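# Crack egg into white bowl, shells to green bowl

## Task

Break the egg open, tip its contents (a single firm yolk, no white) into the white bowl, and put both shell halves in the dark green waste bowl. Both bowls must end upright with everything in them at rest, held there by nothing but the bowls themselves, not by the robot. The shell splits around its middle if struck there or pressed firmly there (by a fingertip, the table or similar). Before the halves have separated, pressing like that closer to either end, or pressing far too hard at any spot, crushes the egg and the task fails. After it has cracked, the halves may be pulled apart. At the end, open the hand and move it away.

## Robot and tools

ROBOT. One six-joint arm carrying a right-handed five-finger hand, plus a wrist force-torque sensor. A bracket on the little-finger side of the wrist sticks out and can strike things.

SCENE FRAME. Metres, origin on the table top straight below the arm base, +z up, +y to the left when facing along +x. Results report the hand point's position and orientation (quaternion w,x,y,z) and velocities in this frame; at long reach the printed position may be a little off.

HAND POINT. A spot 0.05 m in front of the palm, where index pad and thumb tip meet in a pinch. Its own axes: +z along the straightened fingers (fingertips 0.06-0.07 m beyond it), +y out of the palm, +x across the palm toward the little finger. The pinch closes onto the thumb from the +z side. Whole-hand wraps fit objects 0.035-0.08 m wide, with the thumb turned in front of the palm first.

execute_actions. Argument actions: a list holding zero or one item. Empty list = look only, returns state and pictures. {"rows": [...], "steps": n} runs up to 15 control steps of 1/30 s (default 15, minimum 9); each row covers one step and the last row repeats if rows run out. {"steps": n} without rows is a wait of up to 300 steps counted from the previous result, reply time included. Optional pictures: true adds camera images.

ROW. 14 numbers, each in [-1, 1], for the single arm: dx, dy, dz, rx, ry, rz, little, ring, middle, index, thumb_bend, thumb_turn, force_limit, speed.
- dx..rz are an offset, not a pose: measured in the hand point's own axes from the hand point pose in the latest result that shows it (for a second call in the same reply, or before any result in the scene shows it, from where the arm is when the action begins). Every row is counted from that same base, not from the row before. 1.0 = 0.6 m of translation or 180 degrees; rx, ry, rz form one rotation vector. All zeros drives back to that base pose; it is not a pause.
- little, ring, middle, index, thumb_bend: absolute targets, +1 straight/open, -1 fully curled. thumb_turn: +1 beside the palm, -1 in front of it facing the fingers. A pinch is roughly index -0.22, thumb_bend -0.75, thumb_turn -0.57.
- force_limit: closing stops at a fingertip load rising linearly from about 0 N at -1 to 10 N at +1 (thumb motors 15 N); opening ignores it. speed: near zero at -1 to full at +1 (full travel 0.6 s). For gentle grips close at speed -0.9 or lower, since fast fingers overshoot.
A motor only starts when its target changes by at least 0.01; it then locks on arrival or at the force limit. Resending identical numbers keeps a grip. To loosen, send a target more open than hand_measured.

move. target: one 14-number row as above, offsets counted from the same base. speed: m/s, 0.002-0.5, default 0.25 (turning up to twice that in rad/s). stop_force: optional N, 9-40; ends the path when push against the motion rises that much, then backs up slightly and holds. Use it only with slow, non-rotating approaches, and omit it when leaving a surface. Paths last 0.5-10 s and do not avoid obstacles. The finger numbers are sent at the start.

wait. seconds 0-10; nothing new is sent.
zoom_image. camera (cam_head_left, cam_head_right, cam_high, cam_low, cam_wrist) and region [x0, y0, x1, y1] in pixels, at most 504 x 504, origin top-left.
show_instructions. No arguments; shows the reference pages.
finished_scene. scene: number of the current scene (1 or 2).

ORDER. Look first, plan, then move in steps, checking the reported pose. Each commanded pose is clipped per step to within 100 mm and 16 degrees of the measured one, and the arm lags about 0.17 s, so large moves may fall short; send the remainder next. The last 9 steps of an action run after its result, while you think.

RESULTS. The state line gives pose and velocities; joint positions and torques (drive outputs, noisy, not zero at rest); Wrist force and torque in the hand point's axes (push from a surface points back into the arm, saturates near 50 N, offset within about 4 N). hand_measured, hand_stopped_by (moving, target, force, stalled, fault) and hand_load_n list six values in motor order; loads near zero mean the grip is lost. HELD marks steps where the clearance check withheld your row; pose unreachable means it altered or blocked it. A move adds a move: line with its ending (done, off_target, moving, held, fault, contact) and the limits that acted (paced = pose clipped, held = some steps blocked), plus the distance to target. Hand target appears only when nothing was kept back.

AVOID. Outside force of 150 N anywhere on arm or hand, or a joint torque over its limit (wrist joints 24.9 N m, others 133 N m, held weight included), stops the arm for 10 s. The arm is stiff: aiming even slightly into a firm surface can trigger this, and faster contact hits harder. Motors heating to 85 °C brake the arm. Do not knock anything off the table, tip bowls, drop or slam objects, or squeeze the egg hard near its ends; tap or press only its middle to crack it. Loose objects may get small random pushes. Release everything before finishing.

Each tool is called after "Call:" in YAML: its name, and indented under it one key for each argument.

Reference images:

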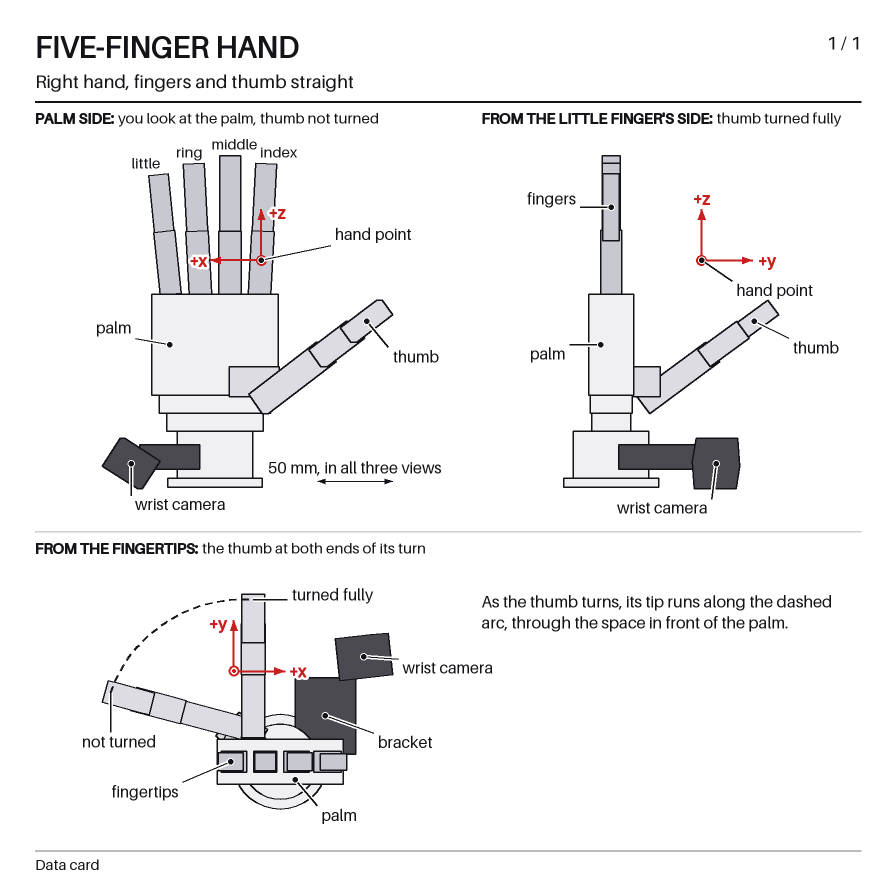

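## Session

Call:
execute_actions:
  actions: []

Scene clock: 0.00 s of 6600.00 s.
end_effector_position=(+0.6553, +0.0522, +0.3653) hand_measured=(+1.000, +1.000, +1.000, +1.000, +1.000, +1.000) hand_load_n=(+0.0, +0.0, +0.0, +0.0, +0.0, +0.0) hand_stopped_by=(target, target, target, target, target, target) hand_force_limit=0.00 hand_speed=-0.80 end_effector_quat_wxyz=(+0.572, +0.450, +0.679, -0.097) end_effector_velocity=(+0.000, -0.001, +0.000) end_effector_angular_velocity=(+0.000, -0.001, -0.002)
Joint positions: [ 0.226 -0.723  1.966 -1.438  2.439 -1.48 ]
Joint velocities: [-0.    -0.    -0.    -0.001  0.001  0.   ]
Joint torques (N m, as the arm reports them, + toward a larger angle): no reading
Wrist force (N, on the end effector, along its own x y z axes, offset not removed): no reading
Wrist torque (N m, same axes, about the end effector's origin, offset not removed): no reading
Hand target: +0.655, +0.052, +0.365; +0.572, +0.450, +0.679, -0.097

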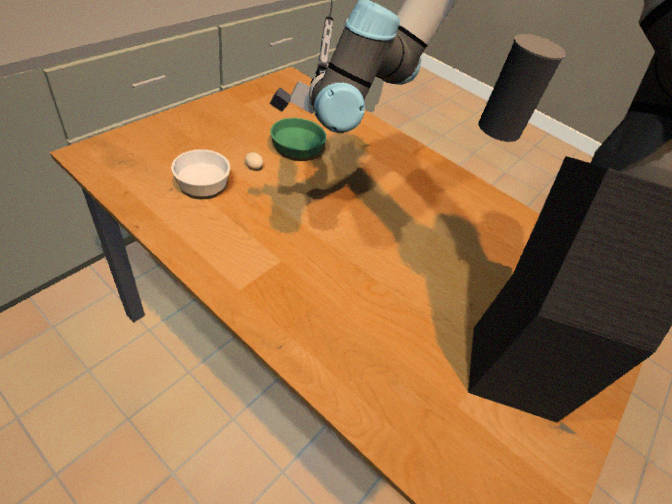

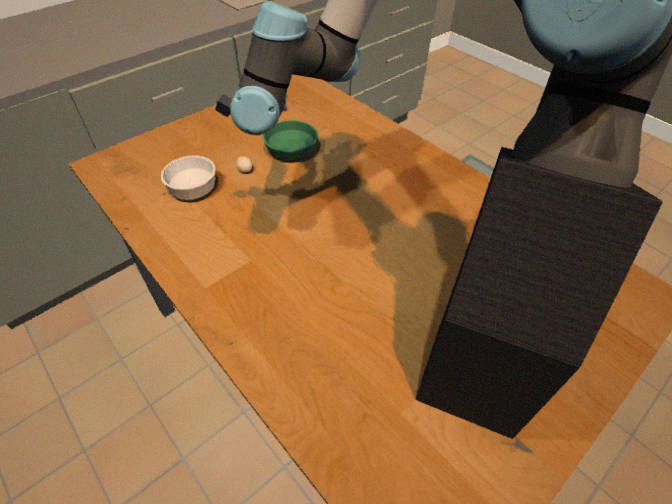

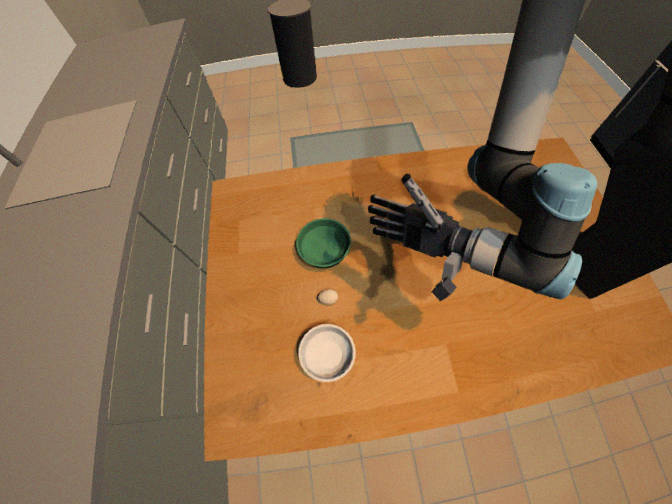

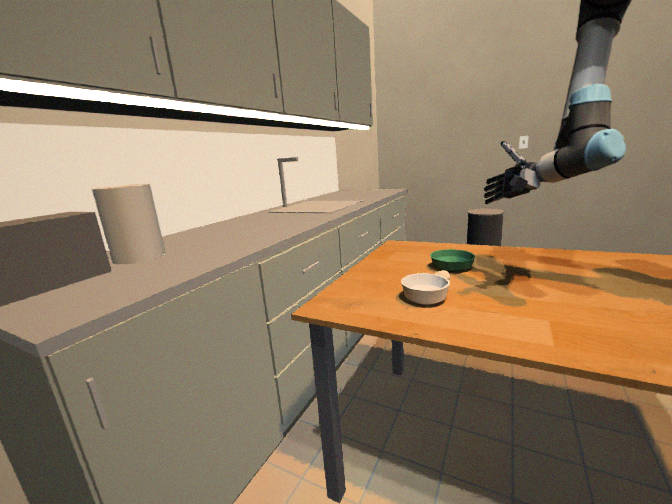

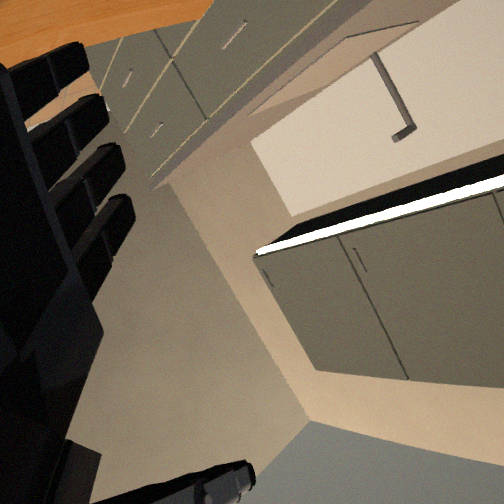

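Call:
zoom_image:
  camera: "cam_high"
  region: [260, 200, 460, 400]

Call:
zoom_image:
  camera: "cam_head_left"
  region: [160, 100, 340, 220]

Region (260, 200, 460, 400) of cam_high's 672x504 image, scaled by 2.520, with more detail than that image has.

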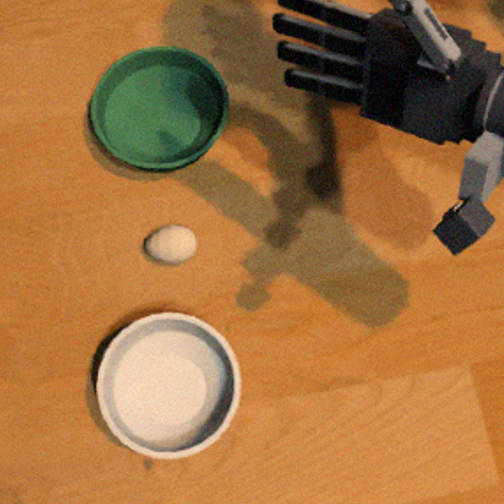

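Region (160, 100, 340, 220) of cam_head_left's 672x504 image, scaled by 2.800, with more detail than that image has.

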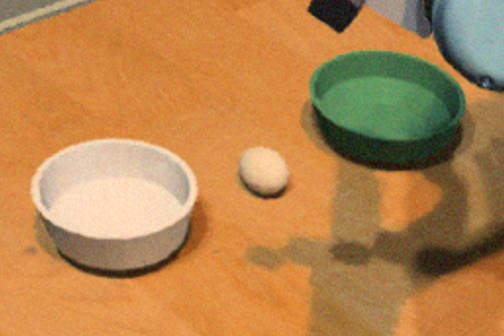

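Call:
move:
  target: [0.336,0.018,0.23,0.1225,0.256,-0.456,0.4,0.4,0.4,0.4,0.6,-1,-0.4,0]

Call:
zoom_image:
  camera: "cam_low"
  region: [360, 150, 560, 320]

Call:
zoom_image:
  camera: "cam_head_left"
  region: [120, 30, 360, 220]

Scene clock: 6.07 s of 6600.00 s.
end_effector_position=(+0.7689, +0.0699, +0.1502) hand_measured=(+0.400, +0.400, +0.400, +0.400, +0.600, -1.000) hand_load_n=(+0.0, +0.0, +0.0, +0.0, +0.0, +0.0) hand_stopped_by=(target, target, target, target, target, target) hand_force_limit=-0.40 hand_speed=0.00 end_effector_quat_wxyz=(+0.063, -0.018, +0.926, -0.371) end_effector_velocity=(+0.003, -0.000, +0.000) end_effector_angular_velocity=(+0.003, -0.005, +0.003)
Joint positions: [ 0.187  0.119  0.042  0.897  2.773 -1.844]
Joint velocities: [-0.001  0.03  -0.069  0.024 -0.005 -0.012]
Joint torques (N m, as the arm reports them, + toward a larger angle): [ 16.88 -45.47 -17.71   3.62  -1.28  -1.46]
Wrist force (N, on the end effector, along its own x y z axes, offset not removed): [-0.1 2.1 2.2]
Wrist torque (N m, same axes, about the end effector's origin, offset not removed): [0.15 -0.10 -0.19]
Hand target: +0.769, +0.070, +0.150; +0.063, -0.018, +0.926, -0.371
Off the commanded pose: 0.001 m, 8 deg.
elbow stopped short: the move would have taken joint 3 (elbow) straighter than the controller allows; a more bent joint 3 avoids this.
Kept back: nothing.
move: off_target
camera_calibration (this result's frames):
cam_wrist: T_world_to_cam=[[0.131468, 0.737249, -0.662706, -0.0535814], [0.770208, 0.344901, 0.536491, -0.701479], [0.624096, -0.580953, -0.522492, -0.229421], [0, 0, 0, 1]] pos_world=[0.69051, 0.148161, 0.220958]

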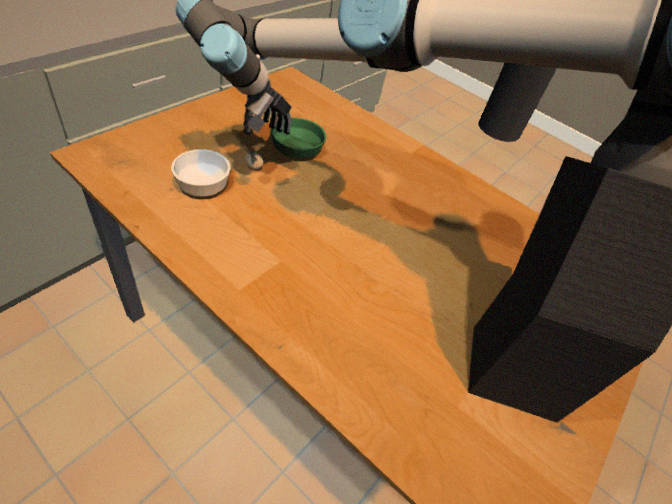

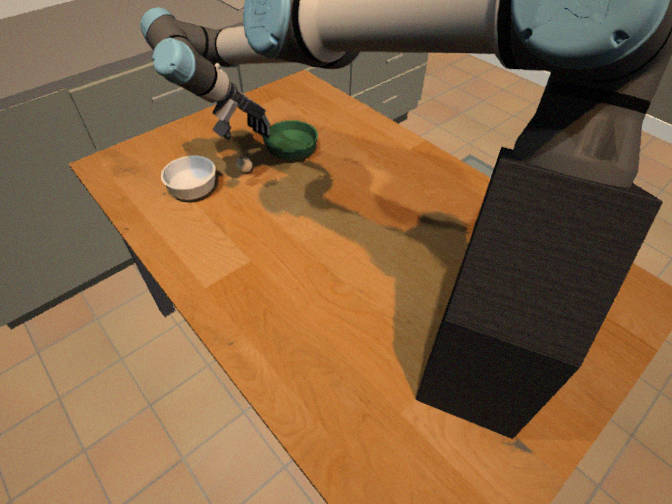

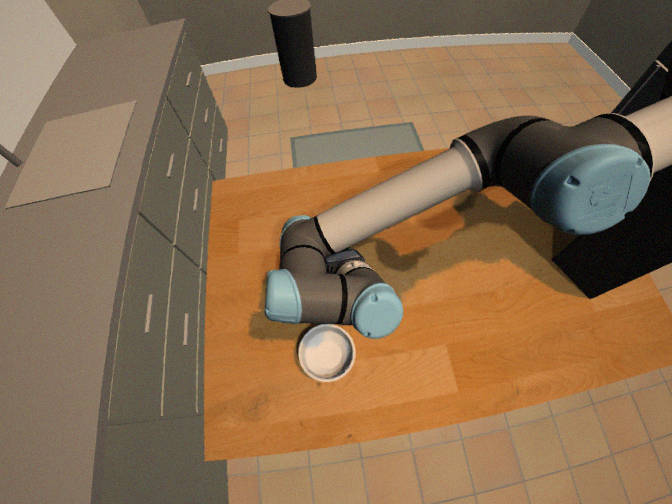

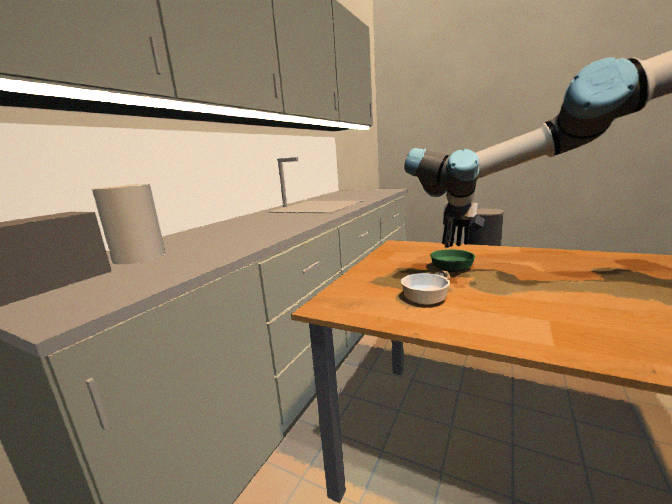

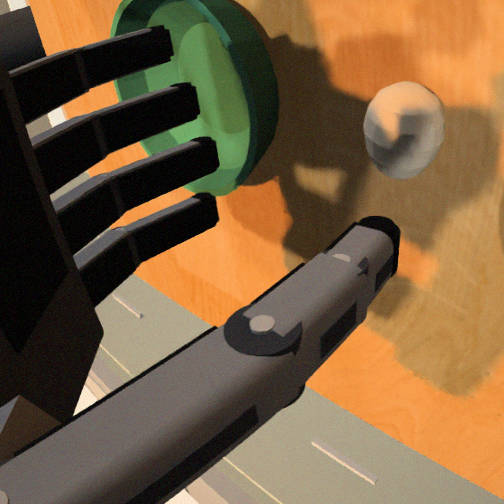

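Region (360, 150, 560, 320) of cam_low's 672x504 image, scaled by 2.520, with more detail than that image has; it fills the top 428 rows of this view, and the rest is white.

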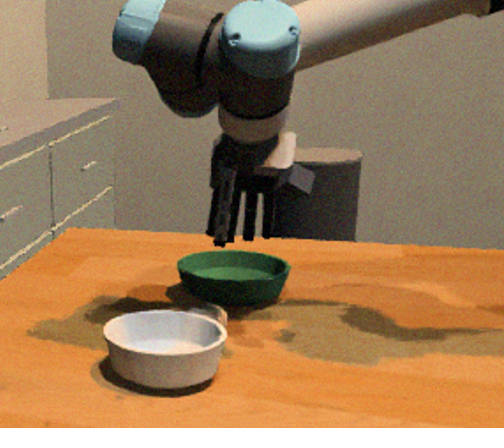

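Region (120, 30, 360, 220) of cam_head_left's 672x504 image, scaled by 2.100, with more detail than that image has; it fills the top 399 rows of this view, and the rest is white.

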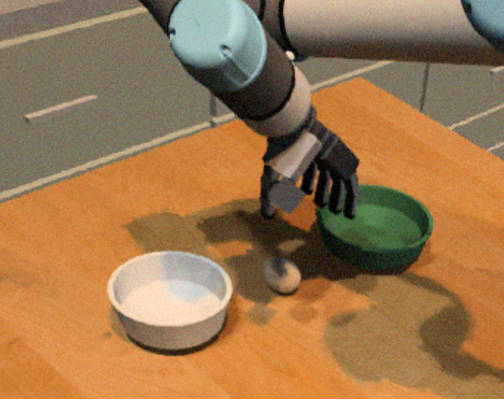

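Call:
move:
  target: [0.12,-0.06,-0.06,-0.019,-0.313,-0.357,0.4,0.4,0.4,0.4,0.6,-1,-0.4,0]

Scene clock: 11.20 s of 6600.00 s.
end_effector_position=(+0.6928, +0.0625, +0.1934) hand_measured=(+0.400, +0.400, +0.400, +0.400, +0.600, -1.000) hand_load_n=(+0.0, +0.0, +0.0, +0.0, +0.0, +0.0) hand_stopped_by=(target, target, target, target, target, target) hand_force_limit=-0.40 hand_speed=0.00 end_effector_quat_wxyz=(-0.270, +0.653, -0.653, +0.271) end_effector_velocity=(-0.000, -0.000, -0.000) end_effector_angular_velocity=(-0.000, +0.001, +0.013)
Joint positions: [-0.039 -0.742  1.545 -0.294  1.707 -3.576]
Joint velocities: [-0.003 -0.    -0.002  0.006 -0.011 -0.01 ]
Joint torques (N m, as the arm reports them, + toward a larger angle): [  7.26 -51.6  -13.78   2.32  -2.64  -1.28]
Wrist force (N, on the end effector, along its own x y z axes, offset not removed): [1.0 -0.6 -0.7]
Wrist torque (N m, same axes, about the end effector's origin, offset not removed): [-0.13 -0.17 0.10]
Hand target: +0.693, +0.062, +0.193; -0.270, +0.653, -0.653, +0.271
Off the commanded pose: 0.000 m, 0 deg.
Kept back: nothing.
move: done; limits=paced
camera_calibration (this result's frames):
cam_wrist: T_world_to_cam=[[-0.710724, 0.121319, -0.692931, 0.618291], [-0.289386, 0.847391, 0.445179, 0.0568679], [0.641192, 0.516924, -0.567153, -0.235486], [0, 0, 0, 1]] pos_world=[0.606883, -0.00147127, 0.26956]

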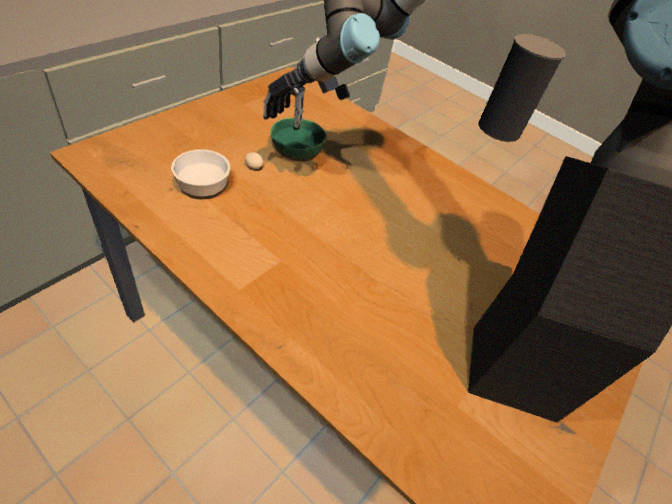

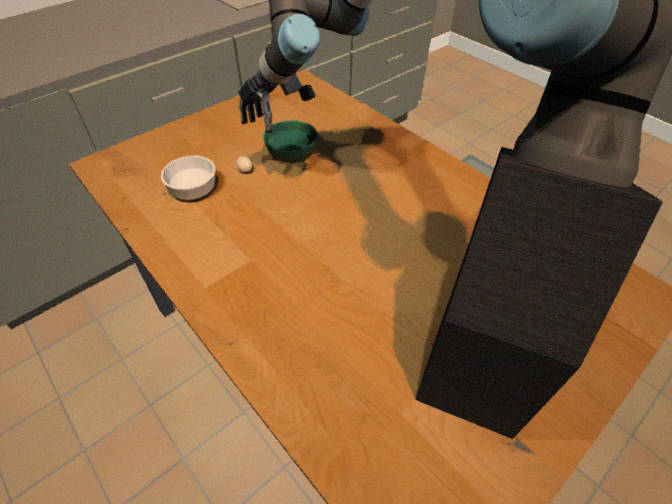

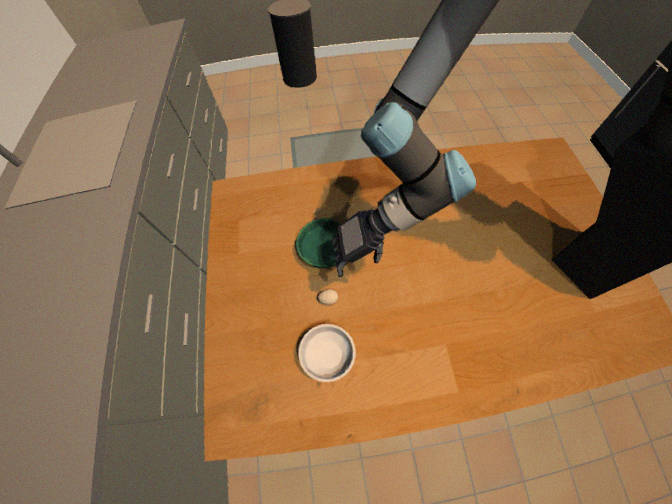

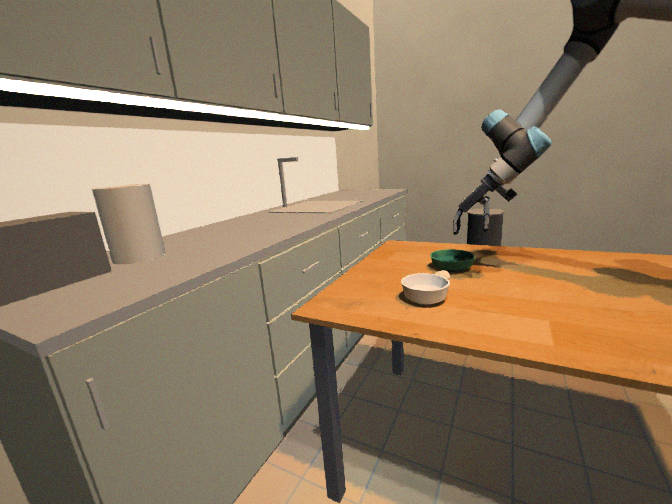

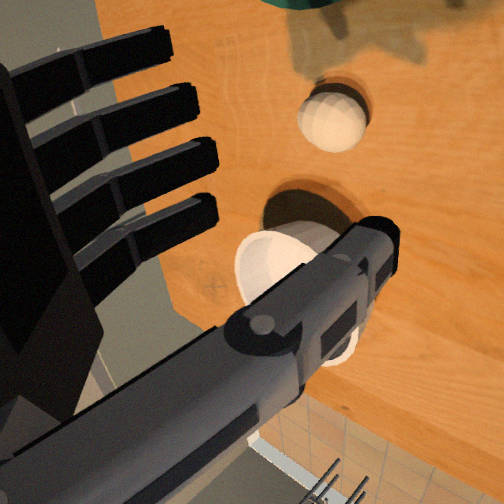

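Call:
move:
  target: [-0.01,0,0.172,0,-0.354,-0.354,0.4,0.4,0.4,0.4,0.6,-1,-0.4,0]

Call:
zoom_image:
  camera: "cam_head_right"
  region: [150, 60, 350, 220]

Scene clock: 15.23 s of 6600.00 s.
end_effector_position=(+0.7642, +0.0687, +0.1205) hand_measured=(+0.400, +0.400, +0.400, +0.400, +0.600, -1.000) hand_load_n=(+0.0, +0.0, +0.0, +0.0, +0.0, +0.0) hand_stopped_by=(target, target, target, target, target, target) hand_force_limit=-0.40 hand_speed=0.00 end_effector_quat_wxyz=(-0.360, +0.925, -0.020, +0.117) end_effector_velocity=(+0.001, +0.000, -0.000) end_effector_angular_velocity=(-0.007, -0.010, +0.011)
Joint positions: [-0.136  0.026  0.035  1.168  1.165 -4.987]
Joint velocities: [ 0.002  0.001 -0.001 -0.001  0.004 -0.014]
Joint torques (N m, as the arm reports them, + toward a larger angle): [ 39.97 -47.48 -18.8    1.48   1.4   -1.14]
Wrist force (N, on the end effector, along its own x y z axes, offset not removed): [-1.1 -1.5 2.1]
Wrist torque (N m, same axes, about the end effector's origin, offset not removed): [-0.51 0.06 -0.24]
Hand target: +0.764, +0.069, +0.120; -0.360, +0.925, -0.020, +0.117
Off the commanded pose: 0.002 m, 14 deg.
elbow stopped short: the move would have taken joint 3 (elbow) straighter than the controller allows; a more bent joint 3 avoids this.
Kept back: nothing.
move: off_target
camera_calibration (this result's frames):
cam_wrist: T_world_to_cam=[[-0.0748232, -0.727847, -0.681645, 0.18883], [-0.948182, -0.159742, 0.27465, 0.69791], [-0.308791, 0.666874, -0.678179, 0.403239], [0, 0, 0, 1]] pos_world=[0.800391, -0.0199845, 0.210502]

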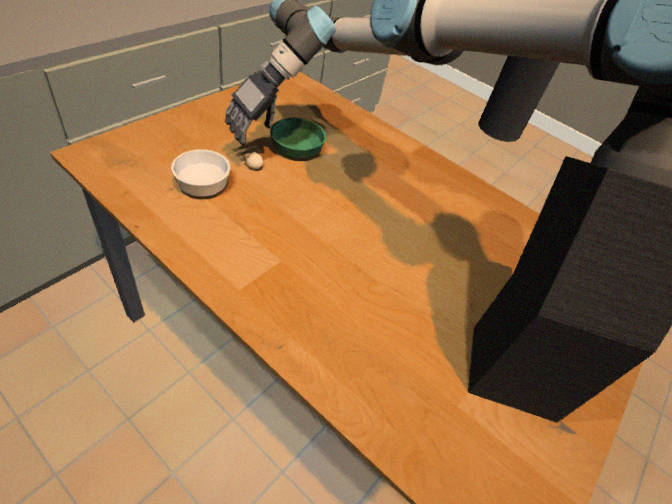

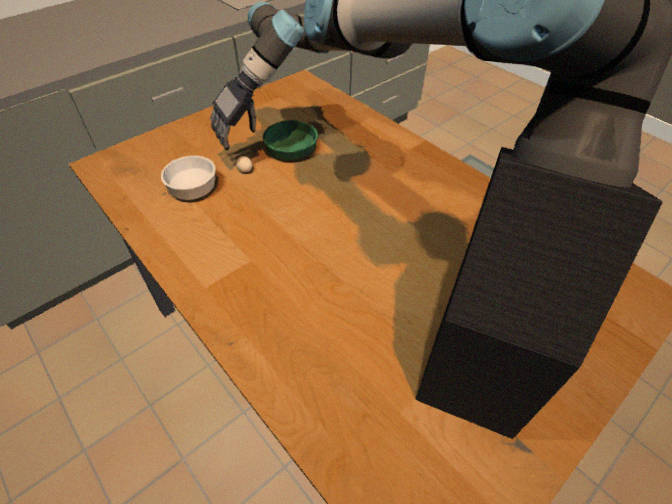

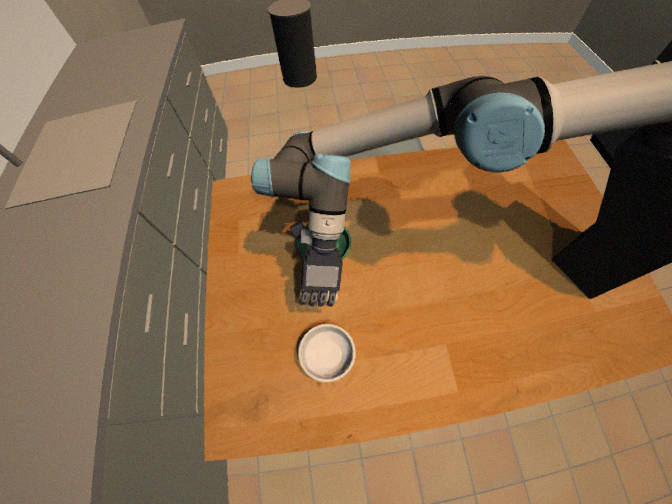

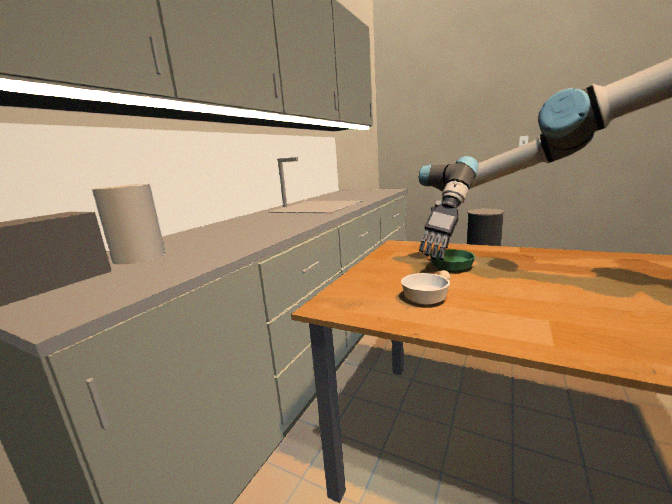

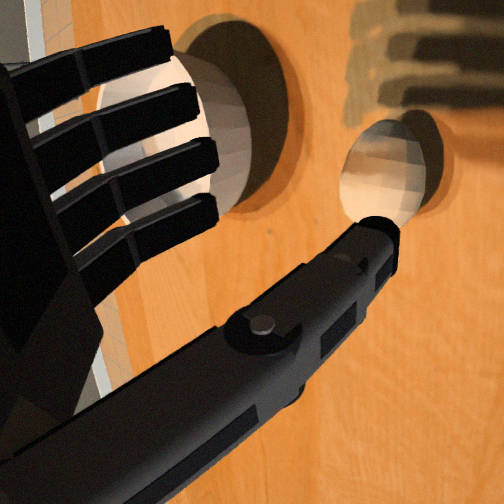

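Region (150, 60, 350, 220) of cam_head_right's 672x504 image, scaled by 2.520, with more detail than that image has; it fills the top 403 rows of this view, and the rest is white.

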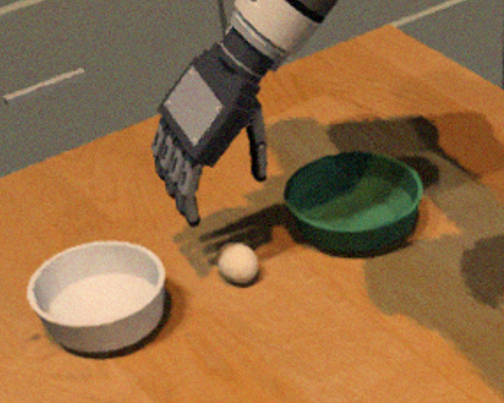

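Call:
move:
  target: [-0.025,0.033,0.032,-0.0176,0.1,0.036,0.4,0.4,0.4,0.4,0.6,-1,-0.4,0]
  speed: 0.1

Call:
zoom_image:
  camera: "cam_head_right"
  region: [170, 90, 310, 200]

Scene clock: 17.90 s of 6600.00 s.
end_effector_position=(+0.7551, +0.0685, +0.0908) hand_measured=(+0.400, +0.400, +0.400, +0.400, +0.600, -1.000) hand_load_n=(+0.0, +0.0, +0.0, +0.0, +0.0, +0.0) hand_stopped_by=(target, target, target, target, target, target) hand_force_limit=-0.40 hand_speed=0.00 end_effector_quat_wxyz=(-0.333, +0.903, -0.132, +0.239) end_effector_velocity=(+0.000, -0.000, -0.001) end_effector_angular_velocity=(-0.002, -0.010, -0.013)
Joint positions: [-0.161 -0.346  0.906  0.332  1.157 -4.758]
Joint velocities: [-0.    -0.007  0.021 -0.031  0.001  0.009]
Joint torques (N m, as the arm reports them, + toward a larger angle): [ 12.06 -59.12  -4.65   0.73   1.14   2.13]
Wrist force (N, on the end effector, along its own x y z axes, offset not removed): [0.6 -1.6 -2.1]
Wrist torque (N m, same axes, about the end effector's origin, offset not removed): [-0.18 0.05 0.01]
Hand target: +0.755, +0.069, +0.091; -0.333, +0.902, -0.132, +0.239
Off the commanded pose: 0.000 m, 0 deg.
Kept back: nothing.
move: done
camera_calibration (this result's frames):
cam_wrist: T_world_to_cam=[[-0.188173, -0.696673, -0.69227, 0.252176], [-0.982124, 0.136915, 0.129176, 0.715916], [0.00478925, 0.704203, -0.709983, 0.143891], [0, 0, 0, 1]] pos_world=[0.749882, -0.0236644, 0.184255]

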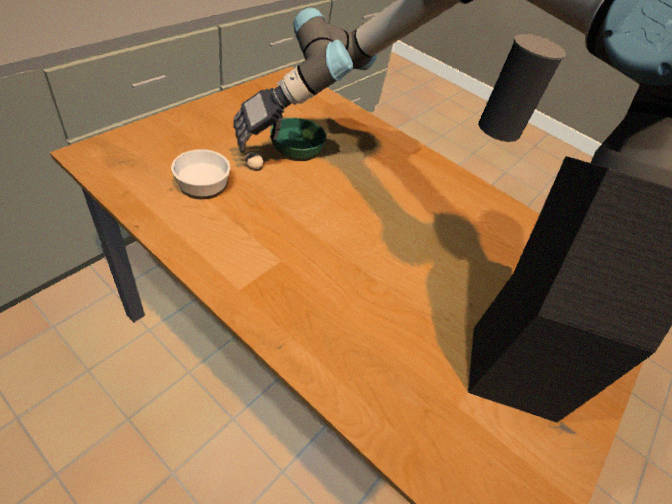

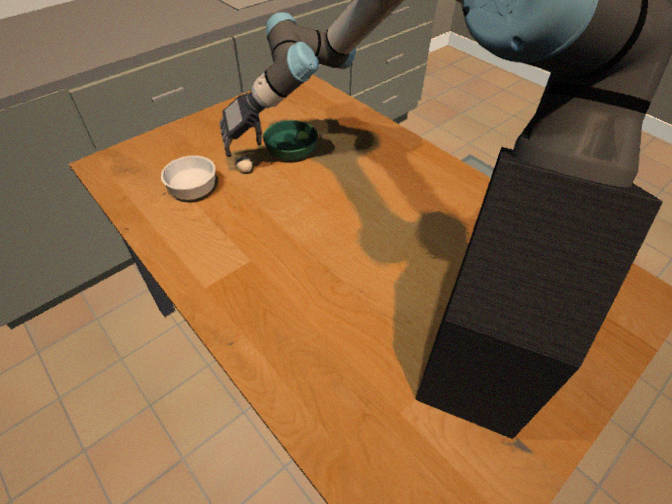

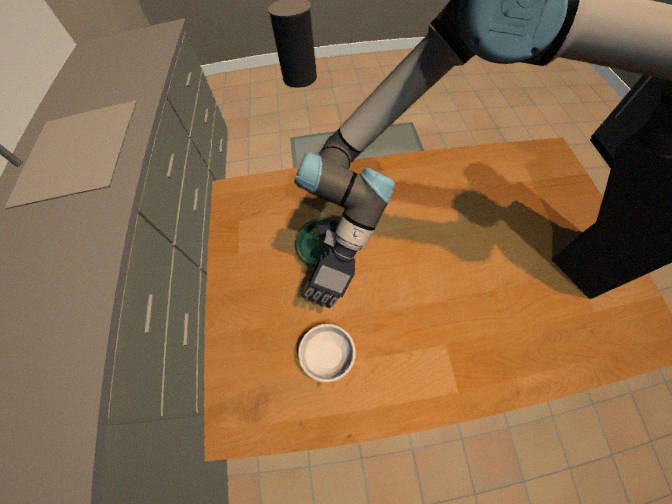

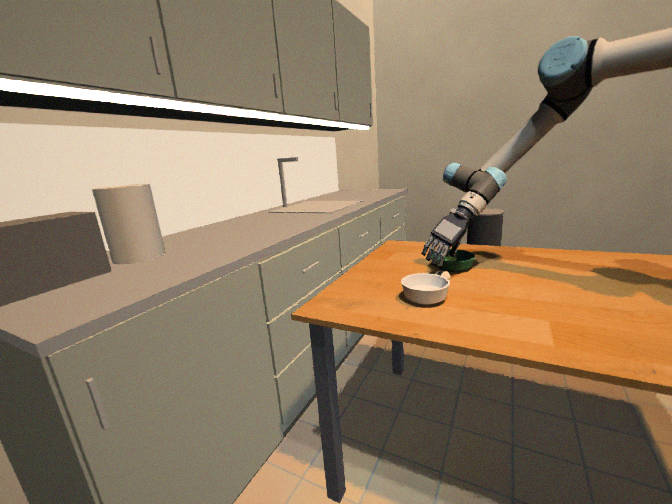

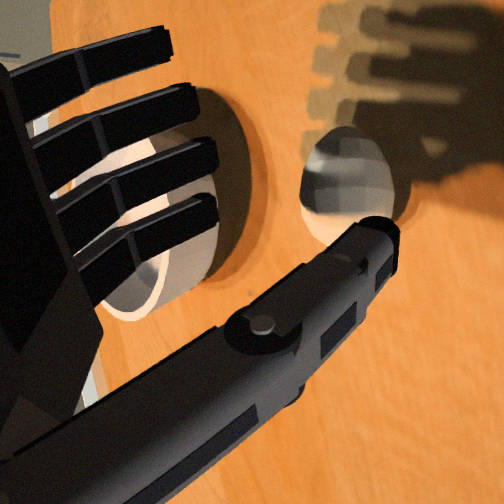

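Region (170, 90, 310, 200) of cam_head_right's 672x504 image, scaled by 3.600, with more detail than that image has; it fills the top 396 rows of this view, and the rest is white.

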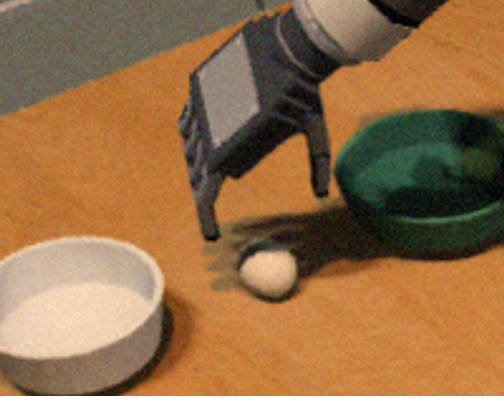

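Call:
move:
  target: [-0.023,0.063,0.07,0,0,0,0.4,0.4,0.4,0.4,0.6,-1,-0.4,0]
  speed: 0.03
  stop_force: 9

Call:
zoom_image:
  camera: "cam_head_right"
  region: [170, 90, 310, 200]

Scene clock: 20.77 s of 6600.00 s.
end_effector_position=(+0.7620, +0.0687, +0.0333) hand_measured=(+0.400, +0.400, +0.400, +0.400, +0.600, -1.000) hand_load_n=(+0.0, +0.0, +0.0, +0.0, +0.0, +0.0) hand_stopped_by=(target, target, target, target, target, target) hand_force_limit=-0.40 hand_speed=0.00 end_effector_quat_wxyz=(-0.333, +0.903, -0.132, +0.239) end_effector_velocity=(+0.001, -0.000, -0.002) end_effector_angular_velocity=(+0.000, -0.001, +0.000)
Joint positions: [-0.188 -0.203  0.739  0.366  1.14  -4.781]
Joint velocities: [-0.001  0.007 -0.011  0.003 -0.001 -0.001]
Joint torques (N m, as the arm reports them, + toward a larger angle): [ 12.63 -44.57 -15.84   3.17  -3.47  -1.27]
Wrist force (N, on the end effector, along its own x y z axes, offset not removed): [-1.2 1.9 -3.6]
Wrist torque (N m, same axes, about the end effector's origin, offset not removed): [0.42 0.61 -0.12]
Hand target: +0.762, +0.069, +0.033; -0.333, +0.903, -0.132, +0.239
Off the commanded pose: 0.000 m, 0 deg.
Kept back: nothing.
move: done
camera_calibration (this result's frames):
cam_wrist: T_world_to_cam=[[-0.188164, -0.696697, -0.692248, 0.213782], [-0.982126, 0.136943, 0.129134, 0.730098], [0.00483144, 0.704173, -0.710012, 0.102933], [0, 0, 0, 1]] pos_world=[0.756776, -0.0235237, 0.126793]

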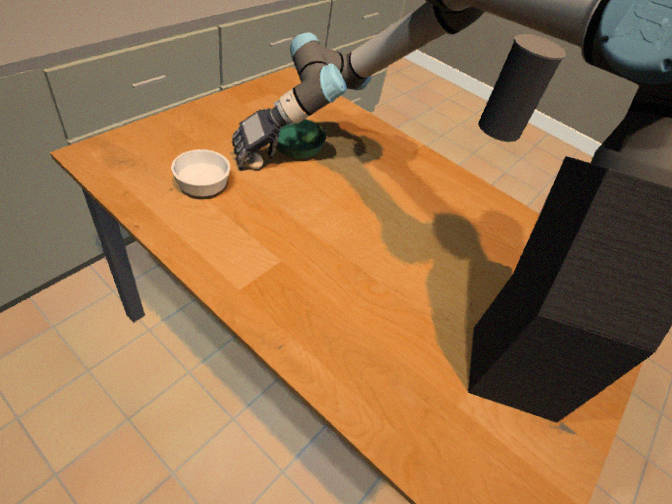

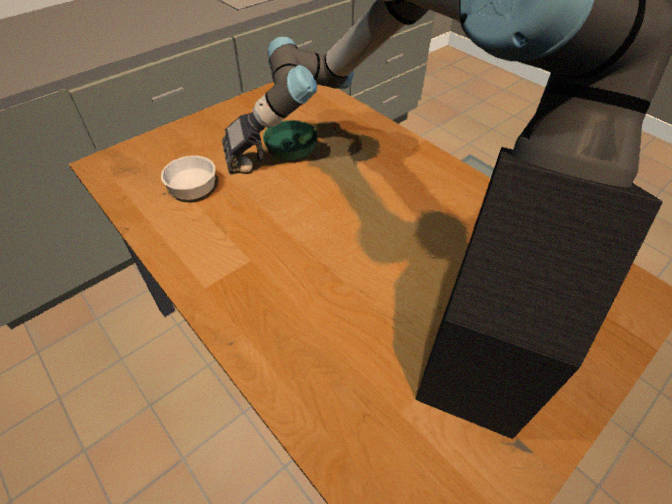

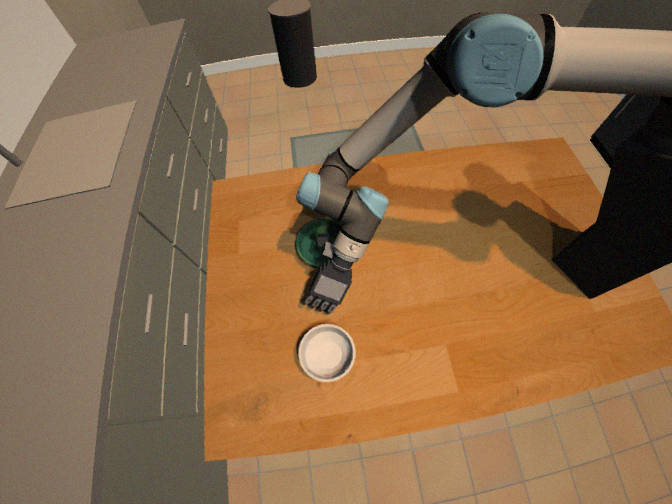

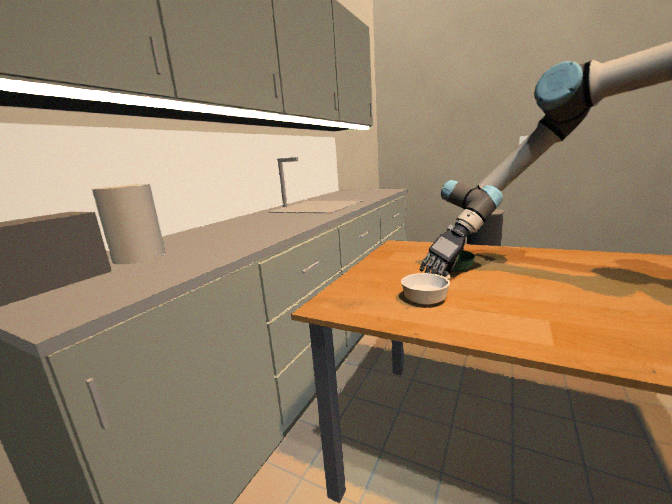

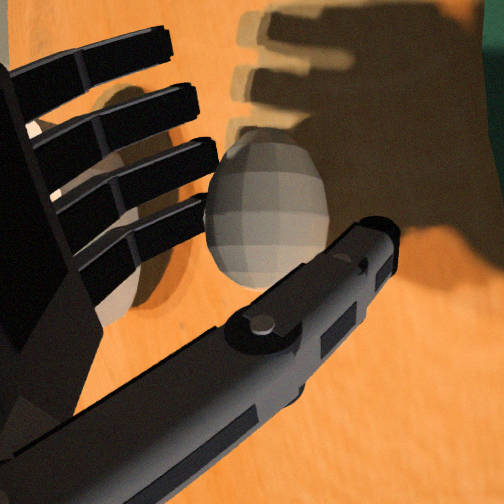

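Region (170, 90, 310, 200) of cam_head_right's 672x504 image, scaled by 3.600, with more detail than that image has; it fills the top 396 rows of this view, and the rest is white.

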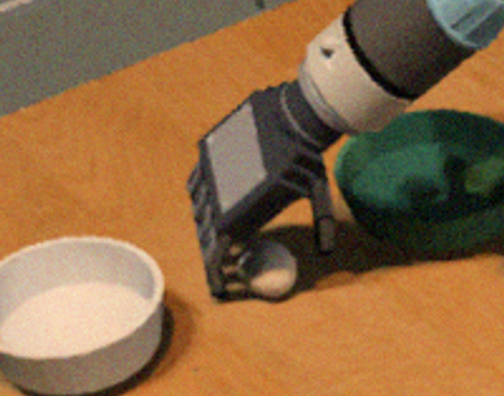

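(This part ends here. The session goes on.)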